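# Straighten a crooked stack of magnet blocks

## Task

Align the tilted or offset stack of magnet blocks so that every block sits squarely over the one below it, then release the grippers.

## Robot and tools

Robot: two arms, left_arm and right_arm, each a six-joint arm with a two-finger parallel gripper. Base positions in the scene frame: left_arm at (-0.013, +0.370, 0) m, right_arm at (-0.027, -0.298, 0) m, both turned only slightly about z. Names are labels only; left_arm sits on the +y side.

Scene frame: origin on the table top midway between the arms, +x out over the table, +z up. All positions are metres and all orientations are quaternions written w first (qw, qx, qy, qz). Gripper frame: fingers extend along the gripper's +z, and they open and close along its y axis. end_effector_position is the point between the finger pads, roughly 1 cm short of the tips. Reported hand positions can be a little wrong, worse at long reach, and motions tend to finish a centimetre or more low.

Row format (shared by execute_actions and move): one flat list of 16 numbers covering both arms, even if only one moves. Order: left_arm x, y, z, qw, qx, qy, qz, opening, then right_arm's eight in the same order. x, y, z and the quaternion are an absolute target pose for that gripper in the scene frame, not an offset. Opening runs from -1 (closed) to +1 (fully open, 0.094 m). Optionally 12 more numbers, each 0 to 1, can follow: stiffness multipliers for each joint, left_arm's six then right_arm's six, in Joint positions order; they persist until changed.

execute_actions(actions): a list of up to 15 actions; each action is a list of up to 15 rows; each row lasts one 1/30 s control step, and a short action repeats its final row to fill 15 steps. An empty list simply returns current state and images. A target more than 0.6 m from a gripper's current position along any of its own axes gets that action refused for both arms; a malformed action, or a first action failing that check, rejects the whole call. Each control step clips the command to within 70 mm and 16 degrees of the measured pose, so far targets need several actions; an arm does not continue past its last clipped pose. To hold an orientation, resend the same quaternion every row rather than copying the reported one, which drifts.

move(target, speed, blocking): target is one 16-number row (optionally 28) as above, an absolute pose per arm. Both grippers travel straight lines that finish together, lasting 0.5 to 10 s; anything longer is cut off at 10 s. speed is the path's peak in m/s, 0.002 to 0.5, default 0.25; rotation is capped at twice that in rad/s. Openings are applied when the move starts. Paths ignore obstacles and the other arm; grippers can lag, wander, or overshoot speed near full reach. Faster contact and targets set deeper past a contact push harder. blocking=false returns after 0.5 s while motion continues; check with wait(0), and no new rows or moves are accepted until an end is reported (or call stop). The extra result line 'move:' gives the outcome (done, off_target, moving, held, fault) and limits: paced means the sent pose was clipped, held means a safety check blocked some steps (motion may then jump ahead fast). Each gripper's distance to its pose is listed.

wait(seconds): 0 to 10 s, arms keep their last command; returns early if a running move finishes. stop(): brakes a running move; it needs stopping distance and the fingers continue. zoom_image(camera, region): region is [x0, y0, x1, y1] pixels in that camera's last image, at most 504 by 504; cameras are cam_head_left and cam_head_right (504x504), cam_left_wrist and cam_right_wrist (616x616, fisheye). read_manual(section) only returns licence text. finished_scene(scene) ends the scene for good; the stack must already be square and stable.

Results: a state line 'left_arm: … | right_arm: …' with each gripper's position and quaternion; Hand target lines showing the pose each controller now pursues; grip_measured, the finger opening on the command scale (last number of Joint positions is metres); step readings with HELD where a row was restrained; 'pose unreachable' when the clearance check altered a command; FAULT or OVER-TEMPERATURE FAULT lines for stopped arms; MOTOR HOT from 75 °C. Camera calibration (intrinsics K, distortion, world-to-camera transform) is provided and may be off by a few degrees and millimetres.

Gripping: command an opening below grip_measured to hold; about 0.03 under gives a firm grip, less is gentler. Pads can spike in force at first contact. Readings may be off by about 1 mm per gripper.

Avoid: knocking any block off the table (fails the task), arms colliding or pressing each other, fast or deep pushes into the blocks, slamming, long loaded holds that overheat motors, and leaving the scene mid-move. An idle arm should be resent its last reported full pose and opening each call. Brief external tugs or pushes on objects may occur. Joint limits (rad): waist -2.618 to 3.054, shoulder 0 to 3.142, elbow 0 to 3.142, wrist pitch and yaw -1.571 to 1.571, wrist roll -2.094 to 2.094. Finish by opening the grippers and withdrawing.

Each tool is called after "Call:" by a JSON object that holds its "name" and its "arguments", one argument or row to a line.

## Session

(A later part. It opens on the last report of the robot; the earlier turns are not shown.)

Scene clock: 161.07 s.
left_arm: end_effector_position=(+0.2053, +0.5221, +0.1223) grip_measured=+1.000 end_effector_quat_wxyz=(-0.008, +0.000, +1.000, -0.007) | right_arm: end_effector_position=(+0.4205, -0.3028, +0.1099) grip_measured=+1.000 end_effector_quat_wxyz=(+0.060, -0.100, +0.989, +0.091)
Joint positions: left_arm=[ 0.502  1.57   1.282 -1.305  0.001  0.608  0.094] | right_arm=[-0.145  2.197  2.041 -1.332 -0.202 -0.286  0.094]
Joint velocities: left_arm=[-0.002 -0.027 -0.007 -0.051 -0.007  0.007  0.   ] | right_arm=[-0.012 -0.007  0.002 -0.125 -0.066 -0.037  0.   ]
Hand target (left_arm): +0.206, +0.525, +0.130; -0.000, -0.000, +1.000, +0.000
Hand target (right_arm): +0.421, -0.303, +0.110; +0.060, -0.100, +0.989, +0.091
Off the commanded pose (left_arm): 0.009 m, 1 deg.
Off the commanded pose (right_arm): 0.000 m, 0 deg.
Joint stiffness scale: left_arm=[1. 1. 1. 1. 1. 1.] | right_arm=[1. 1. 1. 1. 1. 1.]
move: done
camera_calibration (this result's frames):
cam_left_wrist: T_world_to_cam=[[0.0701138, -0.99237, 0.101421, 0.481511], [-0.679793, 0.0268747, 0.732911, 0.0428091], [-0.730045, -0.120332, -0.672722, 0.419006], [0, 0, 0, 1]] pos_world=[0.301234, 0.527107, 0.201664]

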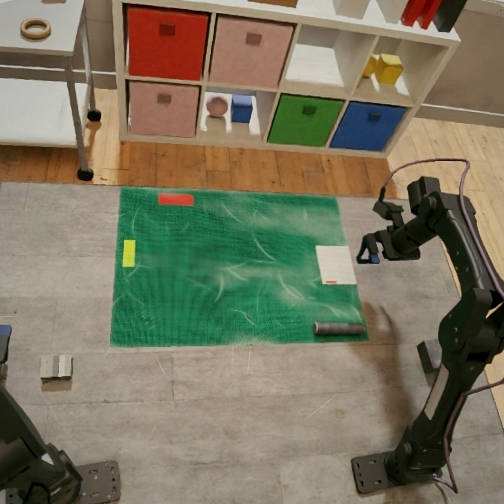

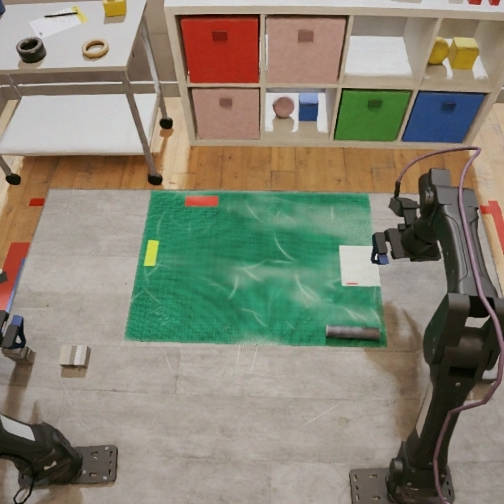

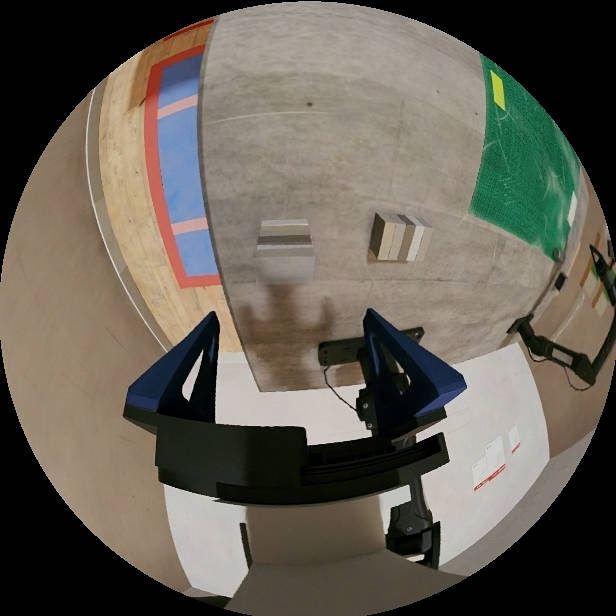

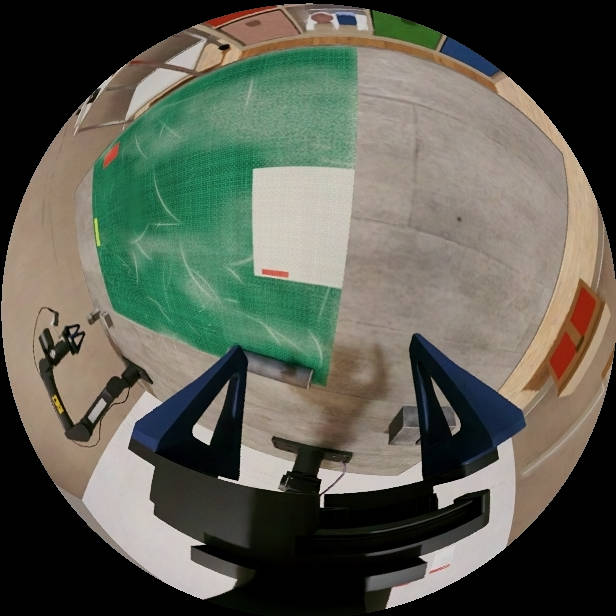

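Call:
{"name": "move", "arguments": {
  "target": [0.207, 0.526, 0.13, 0, -0.707, 0.707, 0, 1, 0.4205, -0.3028, 0.1099, 0.060, -0.100, 0.989, 0.091, 1],
  "speed": 0.4
}}

Scene clock: 168.50 s.
left_arm: end_effector_position=(+0.2049, +0.5218, +0.1223) grip_measured=+1.000 end_effector_quat_wxyz=(-0.012, -0.702, +0.712, -0.002) | right_arm: end_effector_position=(+0.4205, -0.3028, +0.1099) grip_measured=+1.000 end_effector_quat_wxyz=(+0.060, -0.100, +0.989, +0.091)
Joint positions: left_arm=[ 0.506  1.57   1.282 -1.307  0.007 -0.945  0.094] | right_arm=[-0.145  2.197  2.041 -1.332 -0.202 -0.286  0.094]
Joint velocities: left_arm=[ 0.002 -0.007 -0.017 -0.022 -0.037 -0.081  0.   ] | right_arm=[-0.017  0.007 -0.002 -0.007 -0.037  0.037  0.   ]
Hand target (left_arm): +0.207, +0.526, +0.130; +0.000, +0.707, -0.707, +0.000
Hand target (right_arm): +0.421, -0.303, +0.110; +0.060, -0.100, +0.989, +0.091
Off the commanded pose (left_arm): 0.009 m, 2 deg.
Off the commanded pose (right_arm): 0.000 m, 0 deg.
Joint stiffness scale: left_arm=[1. 1. 1. 1. 1. 1.] | right_arm=[1. 1. 1. 1. 1. 1.]
move: done
camera_calibration (this result's frames):
cam_left_wrist: T_world_to_cam=[[0.995674, 0.0566194, 0.0736768, -0.252408], [-0.0158635, -0.677691, 0.735175, 0.273852], [0.0915553, -0.733163, -0.673861, 0.570245], [0, 0, 0, 1]] pos_world=[0.203451, 0.617961, 0.201533]

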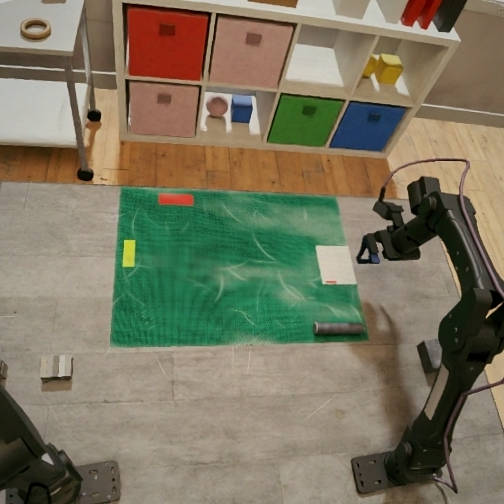

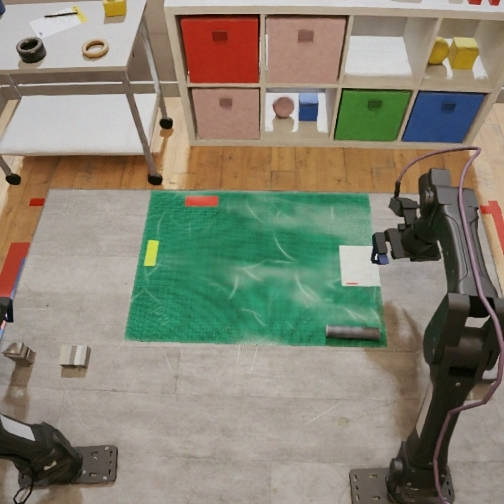

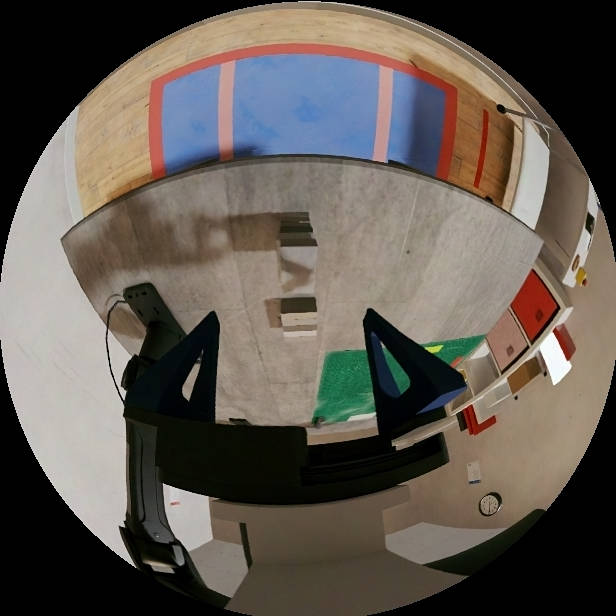

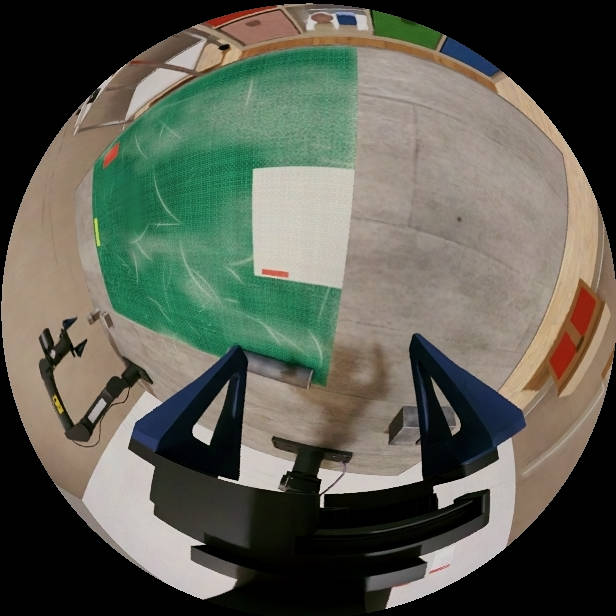

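Call:
{"name": "zoom_image", "arguments": {
  "camera": "cam_left_wrist",
  "region": [250, 195, 350, 305]
}}

Call:
{"name": "zoom_image", "arguments": {
  "camera": "cam_head_right",
  "region": [0, 330, 60, 380]
}}

Region (250, 195, 350, 305) of cam_left_wrist's 616x616 image, scaled by 4.582, with more detail than that image has; it fills the left 458 columns of this view, and the rest is white.

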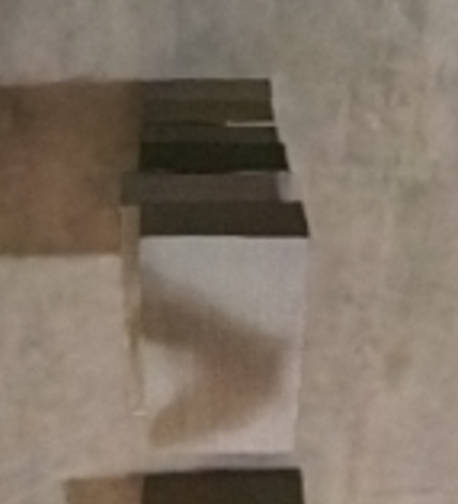

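Region (0, 330, 60, 380) of cam_head_right's 504x504 image, scaled by 8.400, with more detail than that image has.

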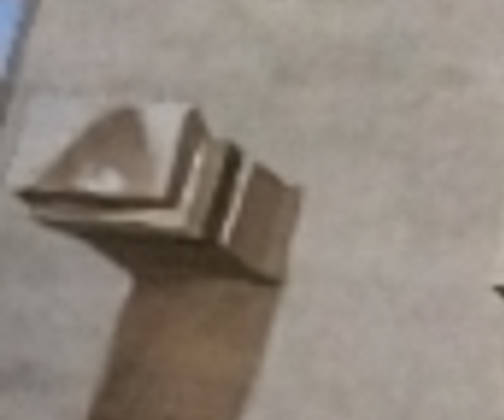

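Call:
{"name": "move", "arguments": {
  "target": [0.207, 0.526, 0.035, 0, -0.707, 0.707, 0, 1, 0.4205, -0.3028, 0.1099, 0.060, -0.100, 0.989, 0.091, 1],
  "speed": 0.12
}}

Scene clock: 176.03 s.
left_arm: end_effector_position=(+0.2114, +0.5263, +0.0401) grip_measured=+1.000 end_effector_quat_wxyz=(+0.006, -0.703, +0.711, -0.005) | right_arm: end_effector_position=(+0.4205, -0.3028, +0.1099) grip_measured=+1.000 end_effector_quat_wxyz=(+0.060, -0.100, +0.989, +0.091)
Joint positions: left_arm=[ 0.506  1.632  1.012 -0.937  0.007 -0.948  0.094] | right_arm=[-0.145  2.197  2.041 -1.332 -0.202 -0.286  0.094]
Joint velocities: left_arm=[ 0.002 -0.037 -0.022 -0.007 -0.11   0.007  0.   ] | right_arm=[-0.002  0.007 -0.002 -0.022  0.051  0.022  0.   ]
Hand target (left_arm): +0.208, +0.527, +0.035; -0.000, +0.707, -0.707, +0.000
Hand target (right_arm): +0.421, -0.303, +0.110; +0.060, -0.100, +0.989, +0.091
Off the commanded pose (left_arm): 0.007 m, 1 deg.
Off the commanded pose (right_arm): 0.000 m, 0 deg.
Joint stiffness scale: left_arm=[1. 1. 1. 1. 1. 1.] | right_arm=[1. 1. 1. 1. 1. 1.]
move: done
camera_calibration (this result's frames):
cam_left_wrist: T_world_to_cam=[[0.992826, 0.05778, 0.104676, -0.254307], [-0.0355773, -0.69306, 0.720001, 0.350306], [0.114149, -0.71856, -0.686033, 0.50563], [0, 0, 0, 1]] pos_world=[0.207229, 0.620802, 0.121278]

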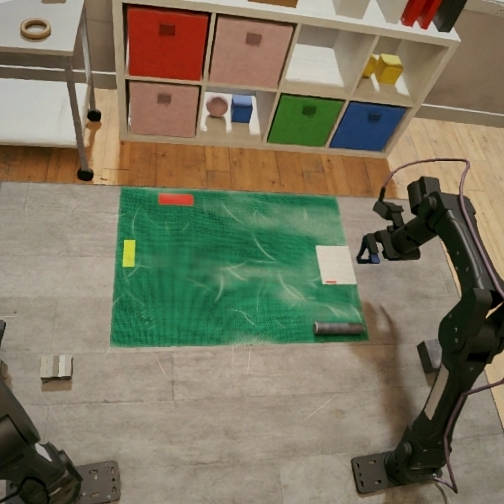

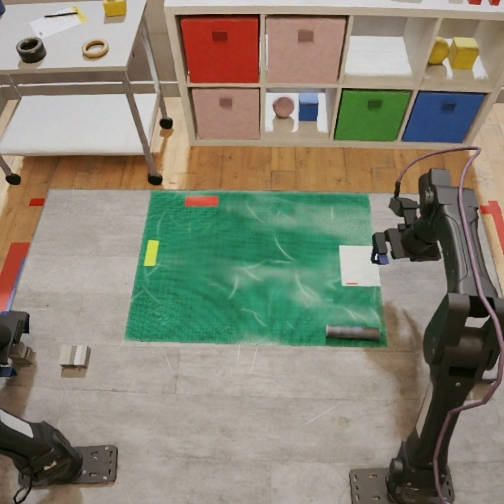

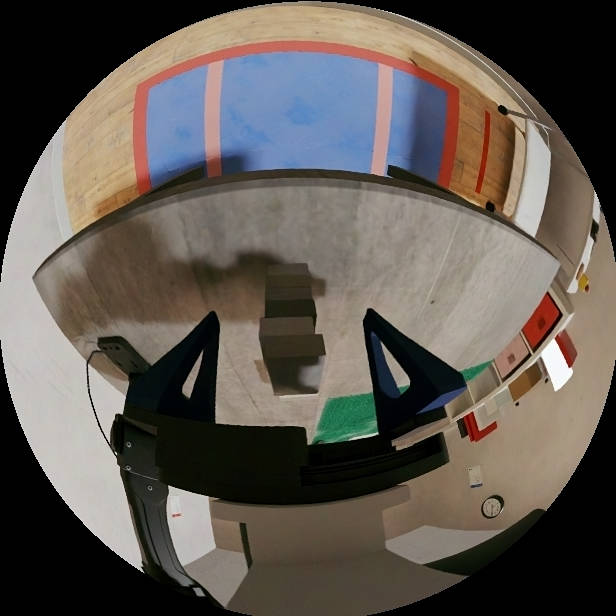

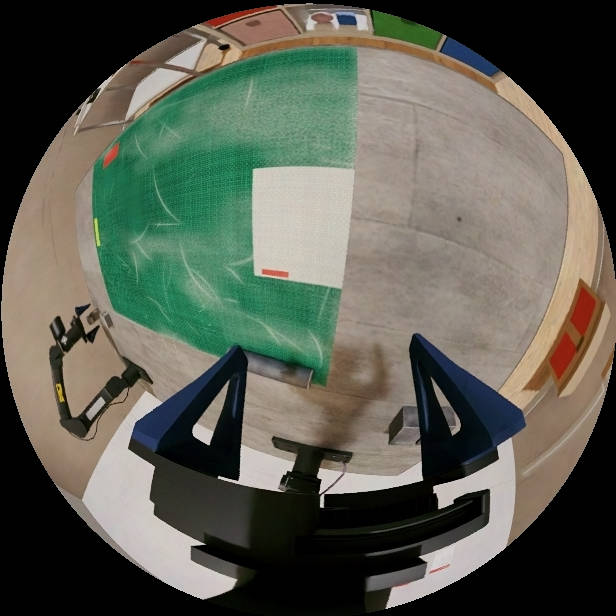

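Call:
{"name": "execute_actions", "arguments": {
  "actions": [
    [[0.207, 0.526, 0.035, 0, -0.707, 0.707, 0, 0.0, 0.4205, -0.3028, 0.1099, 0.060, -0.100, 0.989, 0.091, 1],[0.207, 0.526, 0.035, 0, -0.707, 0.707, 0, 0.0, 0.4205, -0.3028, 0.1099, 0.060, -0.100, 0.989, 0.091, 1],[0.207, 0.526, 0.035, 0, -0.707, 0.707, 0, 0.0, 0.4205, -0.3028, 0.1099, 0.060, -0.100, 0.989, 0.091, 1],[0.207, 0.526, 0.035, 0, -0.707, 0.707, 0, 0.0, 0.4205, -0.3028, 0.1099, 0.060, -0.100, 0.989, 0.091, 1],[0.207, 0.526, 0.035, 0, -0.707, 0.707, 0, 0.0, 0.4205, -0.3028, 0.1099, 0.060, -0.100, 0.989, 0.091, 1],[0.207, 0.526, 0.035, 0, -0.707, 0.707, 0, 0.0, 0.4205, -0.3028, 0.1099, 0.060, -0.100, 0.989, 0.091, 1],[0.207, 0.526, 0.035, 0, -0.707, 0.707, 0, 0.0, 0.4205, -0.3028, 0.1099, 0.060, -0.100, 0.989, 0.091, 1],[0.207, 0.526, 0.035, 0, -0.707, 0.707, 0, -0.2, 0.4205, -0.3028, 0.1099, 0.060, -0.100, 0.989, 0.091, 1],[0.207, 0.526, 0.035, 0, -0.707, 0.707, 0, -0.3, 0.4205, -0.3028, 0.1099, 0.060, -0.100, 0.989, 0.091, 1],[0.207, 0.526, 0.035, 0, -0.707, 0.707, 0, -0.36, 0.4205, -0.3028, 0.1099, 0.060, -0.100, 0.989, 0.091, 1],[0.207, 0.526, 0.035, 0, -0.707, 0.707, 0, -0.40, 0.4205, -0.3028, 0.1099, 0.060, -0.100, 0.989, 0.091, 1],[0.207, 0.526, 0.035, 0, -0.707, 0.707, 0, -0.43, 0.4205, -0.3028, 0.1099, 0.060, -0.100, 0.989, 0.091, 1],[0.207, 0.526, 0.035, 0, -0.707, 0.707, 0, -0.46, 0.4205, -0.3028, 0.1099, 0.060, -0.100, 0.989, 0.091, 1],[0.207, 0.526, 0.035, 0, -0.707, 0.707, 0, -0.49, 0.4205, -0.3028, 0.1099, 0.060, -0.100, 0.989, 0.091, 1],[0.207, 0.526, 0.035, 0, -0.707, 0.707, 0, -0.52, 0.4205, -0.3028, 0.1099, 0.060, -0.100, 0.989, 0.091, 1]]
  ]
}}

Scene clock: 184.57 s.
left_arm: end_effector_position=(+0.2107, +0.5266, +0.0401) grip_measured=-0.482 end_effector_quat_wxyz=(+0.006, -0.703, +0.711, -0.003) | right_arm: end_effector_position=(+0.4205, -0.3028, +0.1099) grip_measured=+1.000 end_effector_quat_wxyz=(+0.060, -0.100, +0.989, +0.091)
Joint positions: left_arm=[ 0.506  1.632  1.012 -0.939  0.003 -0.949  0.024] | right_arm=[-0.145  2.197  2.041 -1.332 -0.202 -0.286  0.094]
Joint velocities: left_arm=[-0.012  0.022 -0.012 -0.007  0.007 -0.037  0.   ] | right_arm=[-0.012  0.002 -0.012  0.007 -0.095 -0.007  0.   ]
Hand target (left_arm): +0.207, +0.526, +0.035; +0.000, +0.707, -0.707, +0.000
Hand target (right_arm): +0.421, -0.303, +0.110; +0.060, -0.100, +0.989, +0.091
Off the commanded pose (left_arm): 0.006 m, 1 deg.
Off the commanded pose (right_arm): 0.000 m, 0 deg.
Joint stiffness scale: left_arm=[1. 1. 1. 1. 1. 1.] | right_arm=[1. 1. 1. 1. 1. 1.]
Step readings (end_effector_position):
0: left_arm (+0.2116, +0.5265, +0.0402) | right_arm (+0.4205, -0.3028, +0.1099)
1: left_arm (+0.2116, +0.5265, +0.0402) | right_arm (+0.4205, -0.3028, +0.1099)
2: left_arm (+0.2116, +0.5265, +0.0402) | right_arm (+0.4205, -0.3028, +0.1099)
4: left_arm (+0.2116, +0.5265, +0.0402) | right_arm (+0.4205, -0.3028, +0.1099)
8: left_arm (+0.2116, +0.5265, +0.0402) | right_arm (+0.4205, -0.3028, +0.1099)
15: end_effector_position above
camera_calibration (this result's frames):
cam_left_wrist: T_world_to_cam=[[0.993111, 0.058734, 0.101395, -0.254061], [-0.032279, -0.694707, 0.718568, 0.350751], [0.112644, -0.716891, -0.688025, 0.505465], [0, 0, 0, 1]] pos_world=[0.206695, 0.620955, 0.121495]

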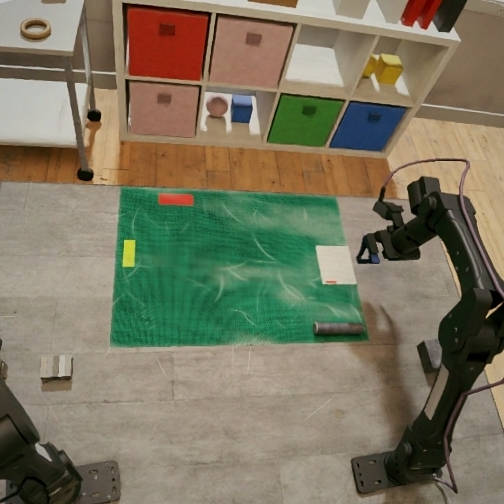

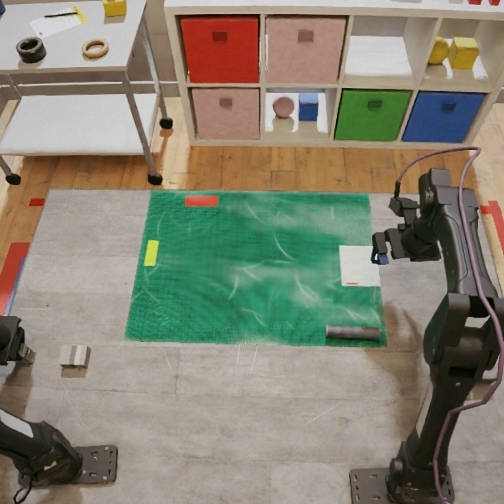

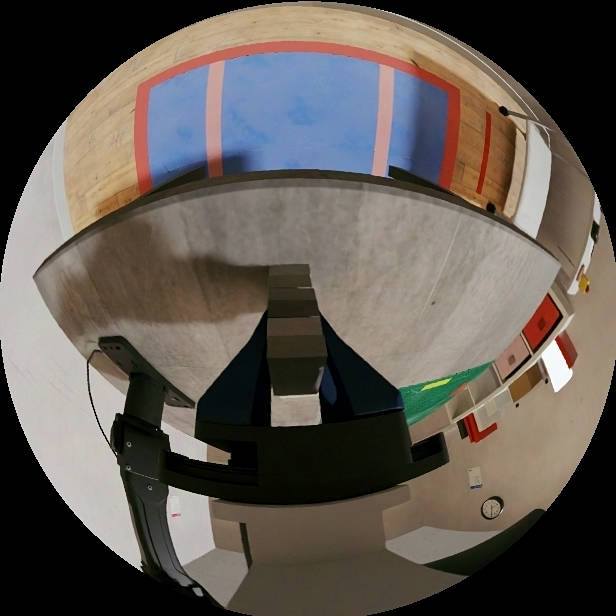

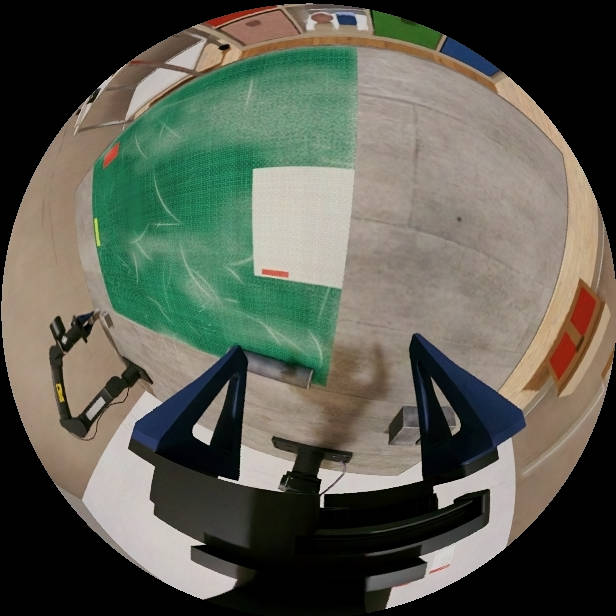

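Now open partly, lower, and squeeze the full stack.

Call:
{"name": "move", "arguments": {
  "target": [0.207, 0.526, 0.008, 0, -0.707, 0.707, 0, 0.0, 0.4205, -0.3028, 0.1099, 0.060, -0.100, 0.989, 0.091, 1],
  "speed": 0.04
}}

Scene clock: 187.70 s.
left_arm: end_effector_position=(+0.2119, +0.5275, +0.0144) grip_measured=-0.003 end_effector_quat_wxyz=(+0.009, -0.703, +0.711, -0.003) | right_arm: end_effector_position=(+0.4205, -0.3028, +0.1099) grip_measured=+1.000 end_effector_quat_wxyz=(+0.060, -0.100, +0.989, +0.091)
Joint positions: left_arm=[ 0.506  1.675  0.947 -0.824  0.003 -0.949  0.047] | right_arm=[-0.145  2.197  2.041 -1.332 -0.202 -0.286  0.094]
Joint velocities: left_arm=[-0.007 -0.017 -0.022 -0.007 -0.037 -0.066 -0.001] | right_arm=[ 0.002  0.007 -0.002  0.037 -0.022  0.037  0.   ]
Hand target (left_arm): +0.207, +0.526, +0.008; -0.000, +0.707, -0.707, -0.000
Hand target (right_arm): +0.421, -0.303, +0.110; +0.060, -0.100, +0.989, +0.091
Off the commanded pose (left_arm): 0.008 m, 1 deg.
Off the commanded pose (right_arm): 0.000 m, 0 deg.
Joint stiffness scale: left_arm=[1. 1. 1. 1. 1. 1.] | right_arm=[1. 1. 1. 1. 1. 1.]
move: done
camera_calibration (this result's frames):
cam_left_wrist: T_world_to_cam=[[0.992558, 0.0583465, 0.106887, -0.252452], [-0.0360882, -0.697376, 0.715797, 0.372097], [0.116304, -0.714327, -0.69008, 0.48615], [0, 0, 0, 1]] pos_world=[0.20746, 0.621491, 0.0961205]

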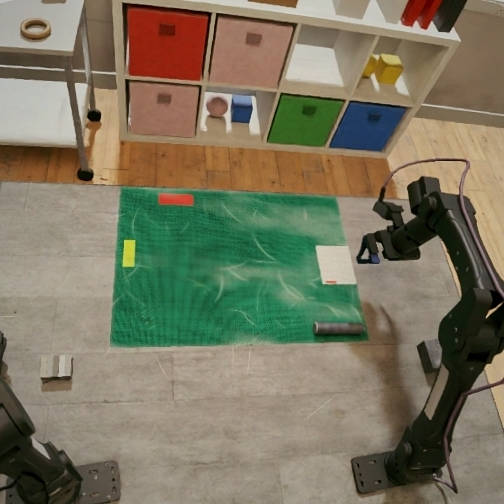

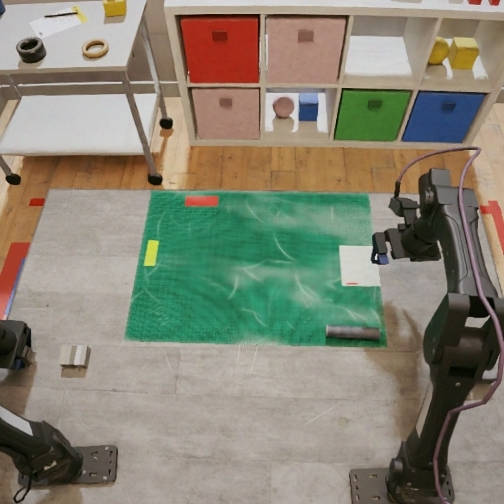

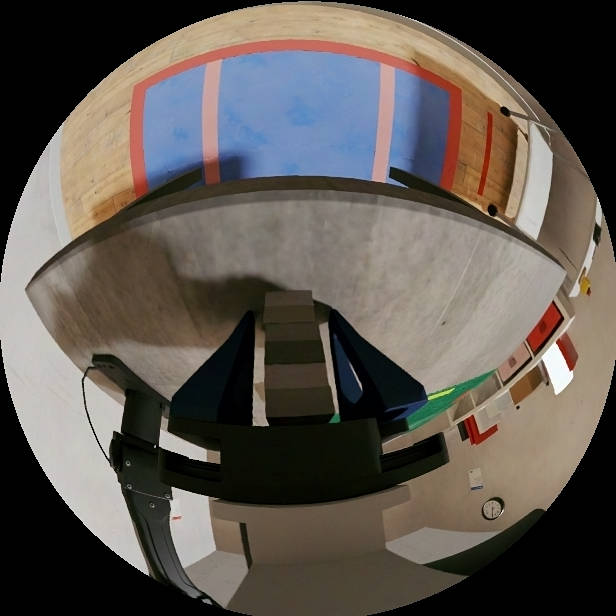

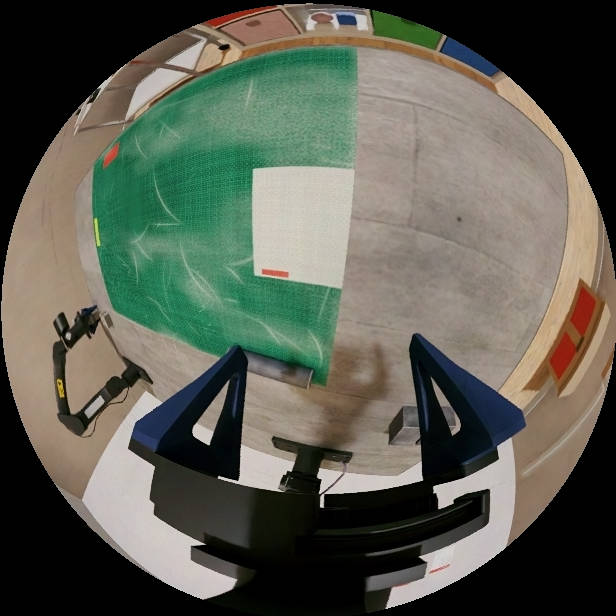

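Call:
{"name": "execute_actions", "arguments": {
  "actions": [
    [[0.207, 0.526, 0.008, 0, -0.707, 0.707, 0, -0.2, 0.4205, -0.3028, 0.1099, 0.060, -0.100, 0.989, 0.091, 1],[0.207, 0.526, 0.008, 0, -0.707, 0.707, 0, -0.3, 0.4205, -0.3028, 0.1099, 0.060, -0.100, 0.989, 0.091, 1],[0.207, 0.526, 0.008, 0, -0.707, 0.707, 0, -0.34, 0.4205, -0.3028, 0.1099, 0.060, -0.100, 0.989, 0.091, 1],[0.207, 0.526, 0.008, 0, -0.707, 0.707, 0, -0.37, 0.4205, -0.3028, 0.1099, 0.060, -0.100, 0.989, 0.091, 1],[0.207, 0.526, 0.008, 0, -0.707, 0.707, 0, -0.40, 0.4205, -0.3028, 0.1099, 0.060, -0.100, 0.989, 0.091, 1],[0.207, 0.526, 0.008, 0, -0.707, 0.707, 0, -0.42, 0.4205, -0.3028, 0.1099, 0.060, -0.100, 0.989, 0.091, 1],[0.207, 0.526, 0.008, 0, -0.707, 0.707, 0, -0.44, 0.4205, -0.3028, 0.1099, 0.060, -0.100, 0.989, 0.091, 1],[0.207, 0.526, 0.008, 0, -0.707, 0.707, 0, -0.46, 0.4205, -0.3028, 0.1099, 0.060, -0.100, 0.989, 0.091, 1],[0.207, 0.526, 0.008, 0, -0.707, 0.707, 0, -0.48, 0.4205, -0.3028, 0.1099, 0.060, -0.100, 0.989, 0.091, 1],[0.207, 0.526, 0.008, 0, -0.707, 0.707, 0, -0.50, 0.4205, -0.3028, 0.1099, 0.060, -0.100, 0.989, 0.091, 1],[0.207, 0.526, 0.008, 0, -0.707, 0.707, 0, -0.52, 0.4205, -0.3028, 0.1099, 0.060, -0.100, 0.989, 0.091, 1]],
    [[0.207, 0.526, 0.008, 0, -0.707, 0.707, 0, 1, 0.4205, -0.3028, 0.1099, 0.060, -0.100, 0.989, 0.091, 1]]
  ]
}}

Call:
{"name": "move", "arguments": {
  "target": [0.207, 0.526, 0.13, 0, -0.707, 0.707, 0, 1, 0.4205, -0.3028, 0.1099, 0.060, -0.100, 0.989, 0.091, 1],
  "speed": 0.15
}}

Scene clock: 197.33 s.
left_arm: end_effector_position=(+0.2118, +0.5281, +0.0144) grip_measured=+1.000 end_effector_quat_wxyz=(+0.010, -0.704, +0.710, -0.002) | right_arm: end_effector_position=(+0.4205, -0.3028, +0.1099) grip_measured=+1.000 end_effector_quat_wxyz=(+0.060, -0.100, +0.989, +0.091)
Joint positions: left_arm=[ 0.506  1.675  0.947 -0.823  0.    -0.95   0.094] | right_arm=[-0.145  2.197  2.041 -1.332 -0.202 -0.286  0.094]
Joint velocities: left_arm=[ 0.002 -0.017 -0.022  0.022  0.037  0.051  0.   ] | right_arm=[-0.007 -0.002  0.002 -0.037 -0.051 -0.037  0.   ]
Hand target (left_arm): +0.207, +0.526, +0.008; +0.000, +0.707, -0.707, -0.000
Hand target (right_arm): +0.421, -0.303, +0.110; +0.060, -0.100, +0.989, +0.091
Off the commanded pose (left_arm): 0.008 m, 1 deg.
Off the commanded pose (right_arm): 0.000 m, 0 deg.
Joint stiffness scale: left_arm=[1. 1. 1. 1. 1. 1.] | right_arm=[1. 1. 1. 1. 1. 1.]
Step readings (end_effector_position; steps 1 to 15: 1st action; 16 to 30: 2nd action):
0: left_arm (+0.2122, +0.5277, +0.0144) | right_arm (+0.4205, -0.3028, +0.1099)
1: left_arm (+0.2122, +0.5277, +0.0144) | right_arm (+0.4205, -0.3028, +0.1099)
2: left_arm (+0.2122, +0.5277, +0.0144) | right_arm (+0.4205, -0.3028, +0.1099)
4: left_arm (+0.2122, +0.5277, +0.0144) | right_arm (+0.4205, -0.3028, +0.1099)
8: left_arm (+0.2109, +0.5279, +0.0144) | right_arm (+0.4205, -0.3028, +0.1099)
15: left_arm (+0.2110, +0.5279, +0.0144) | right_arm (+0.4205, -0.3028, +0.1099)
16: left_arm (+0.2110, +0.5279, +0.0144) | right_arm (+0.4205, -0.3028, +0.1099)
17: left_arm (+0.2114, +0.5280, +0.0144) | right_arm (+0.4205, -0.3028, +0.1099)
19: left_arm (+0.2116, +0.5281, +0.0144) | right_arm (+0.4205, -0.3028, +0.1099)
23: left_arm (+0.2118, +0.5281, +0.0144) | right_arm (+0.4205, -0.3028, +0.1099)
30: end_effector_position above
camera_calibration (this result's frames):
cam_left_wrist: T_world_to_cam=[[0.992596, 0.0588259, 0.10627, -0.252662], [-0.0349387, -0.699651, 0.71363, 0.373505], [0.116332, -0.712059, -0.692415, 0.485427], [0, 0, 0, 1]] pos_world=[0.20737, 0.621839, 0.0964232]

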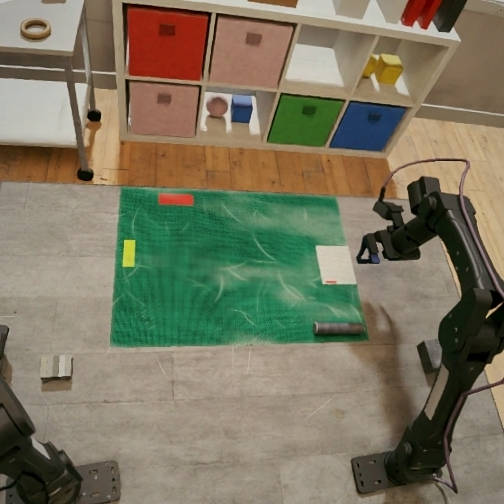

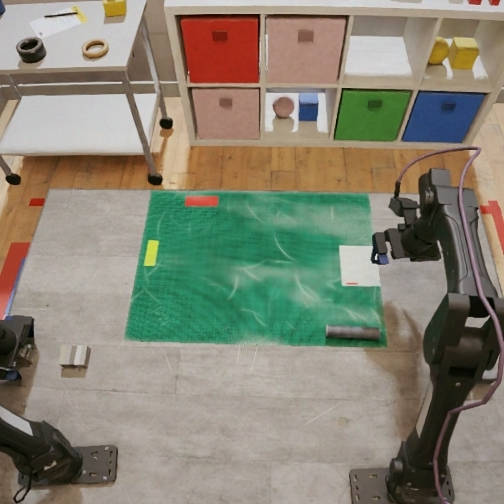

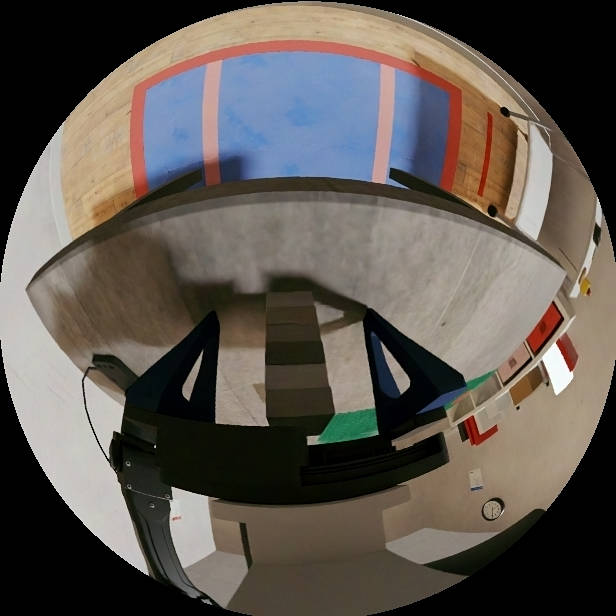

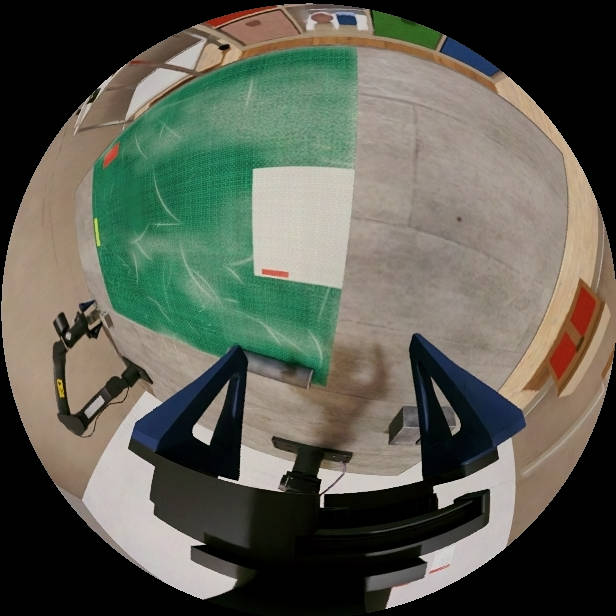

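Scene clock: 198.73 s.
left_arm: end_effector_position=(+0.2052, +0.5232, +0.1224) grip_measured=+1.000 end_effector_quat_wxyz=(-0.009, -0.704, +0.710, +0.001) | right_arm: end_effector_position=(+0.4205, -0.3028, +0.1099) grip_measured=+1.000 end_effector_quat_wxyz=(+0.060, -0.100, +0.989, +0.091)
Joint positions: left_arm=[ 0.506  1.569  1.282 -1.302  0.002 -0.95   0.094] | right_arm=[-0.145  2.197  2.041 -1.332 -0.202 -0.286  0.094]
Joint velocities: left_arm=[ 0.002 -0.022  0.007  0.037  0.037  0.022  0.   ] | right_arm=[-0.012  0.007  0.007 -0.022 -0.051 -0.022  0.   ]
Hand target (left_arm): +0.206, +0.525, +0.130; +0.000, +0.707, -0.707, -0.000
Hand target (right_arm): +0.421, -0.303, +0.110; +0.060, -0.100, +0.989, +0.091
Off the commanded pose (left_arm): 0.008 m, 1 deg.
Off the commanded pose (right_arm): 0.000 m, 0 deg.
Joint stiffness scale: left_arm=[1. 1. 1. 1. 1. 1.] | right_arm=[1. 1. 1. 1. 1. 1.]
move: done
camera_calibration (this result's frames):
cam_left_wrist: T_world_to_cam=[[0.995361, 0.0608888, 0.074498, -0.25503], [-0.0128565, -0.683171, 0.730145, 0.277644], [0.0953525, -0.727715, -0.679219, 0.568342], [0, 0, 0, 1]] pos_world=[0.203224, 0.618798, 0.202307]

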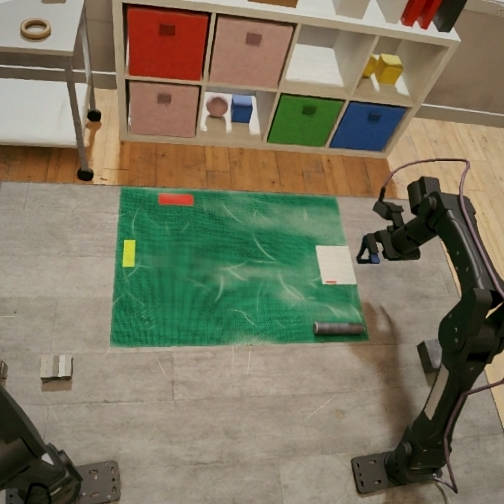

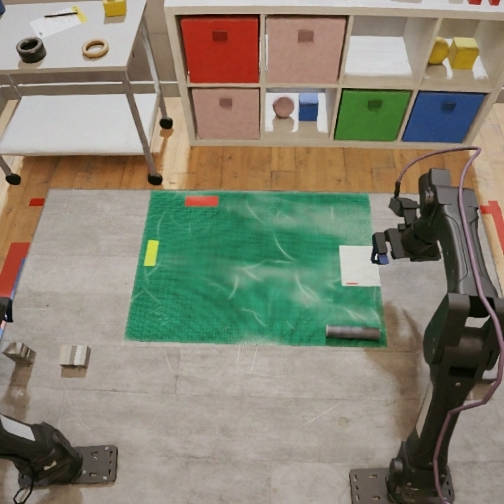

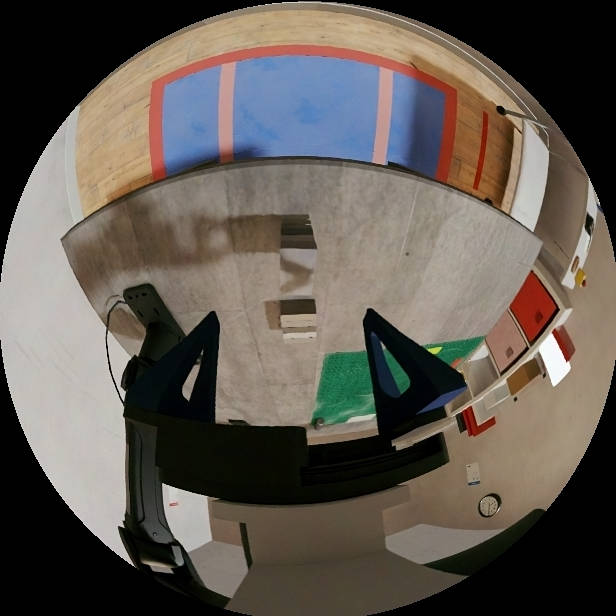

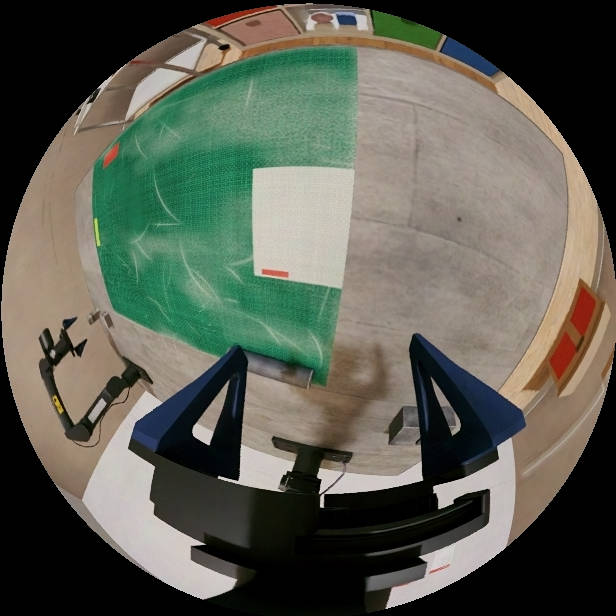

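Call:
{"name": "zoom_image", "arguments": {
  "camera": "cam_left_wrist",
  "region": [250, 195, 350, 305]
}}

Call:
{"name": "zoom_image", "arguments": {
  "camera": "cam_head_right",
  "region": [0, 330, 60, 380]
}}

Region (250, 195, 350, 305) of cam_left_wrist's 616x616 image, scaled by 4.582, with more detail than that image has; it fills the left 458 columns of this view, and the rest is white.

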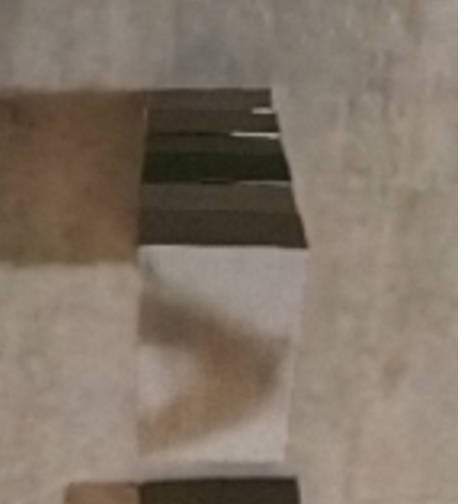

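Region (0, 330, 60, 380) of cam_head_right's 504x504 image, scaled by 8.400, with more detail than that image has.

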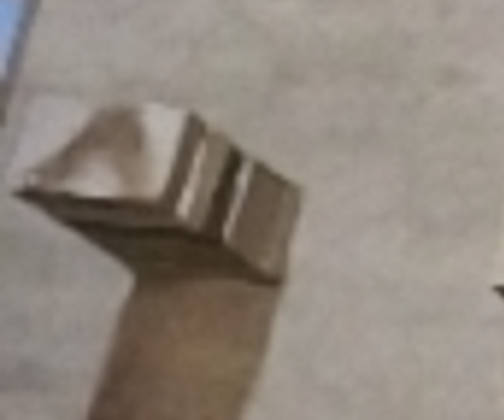

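Call:
{"name": "finished_scene", "arguments": {
  "scene": 1
}}

The scene is finished: the task was done.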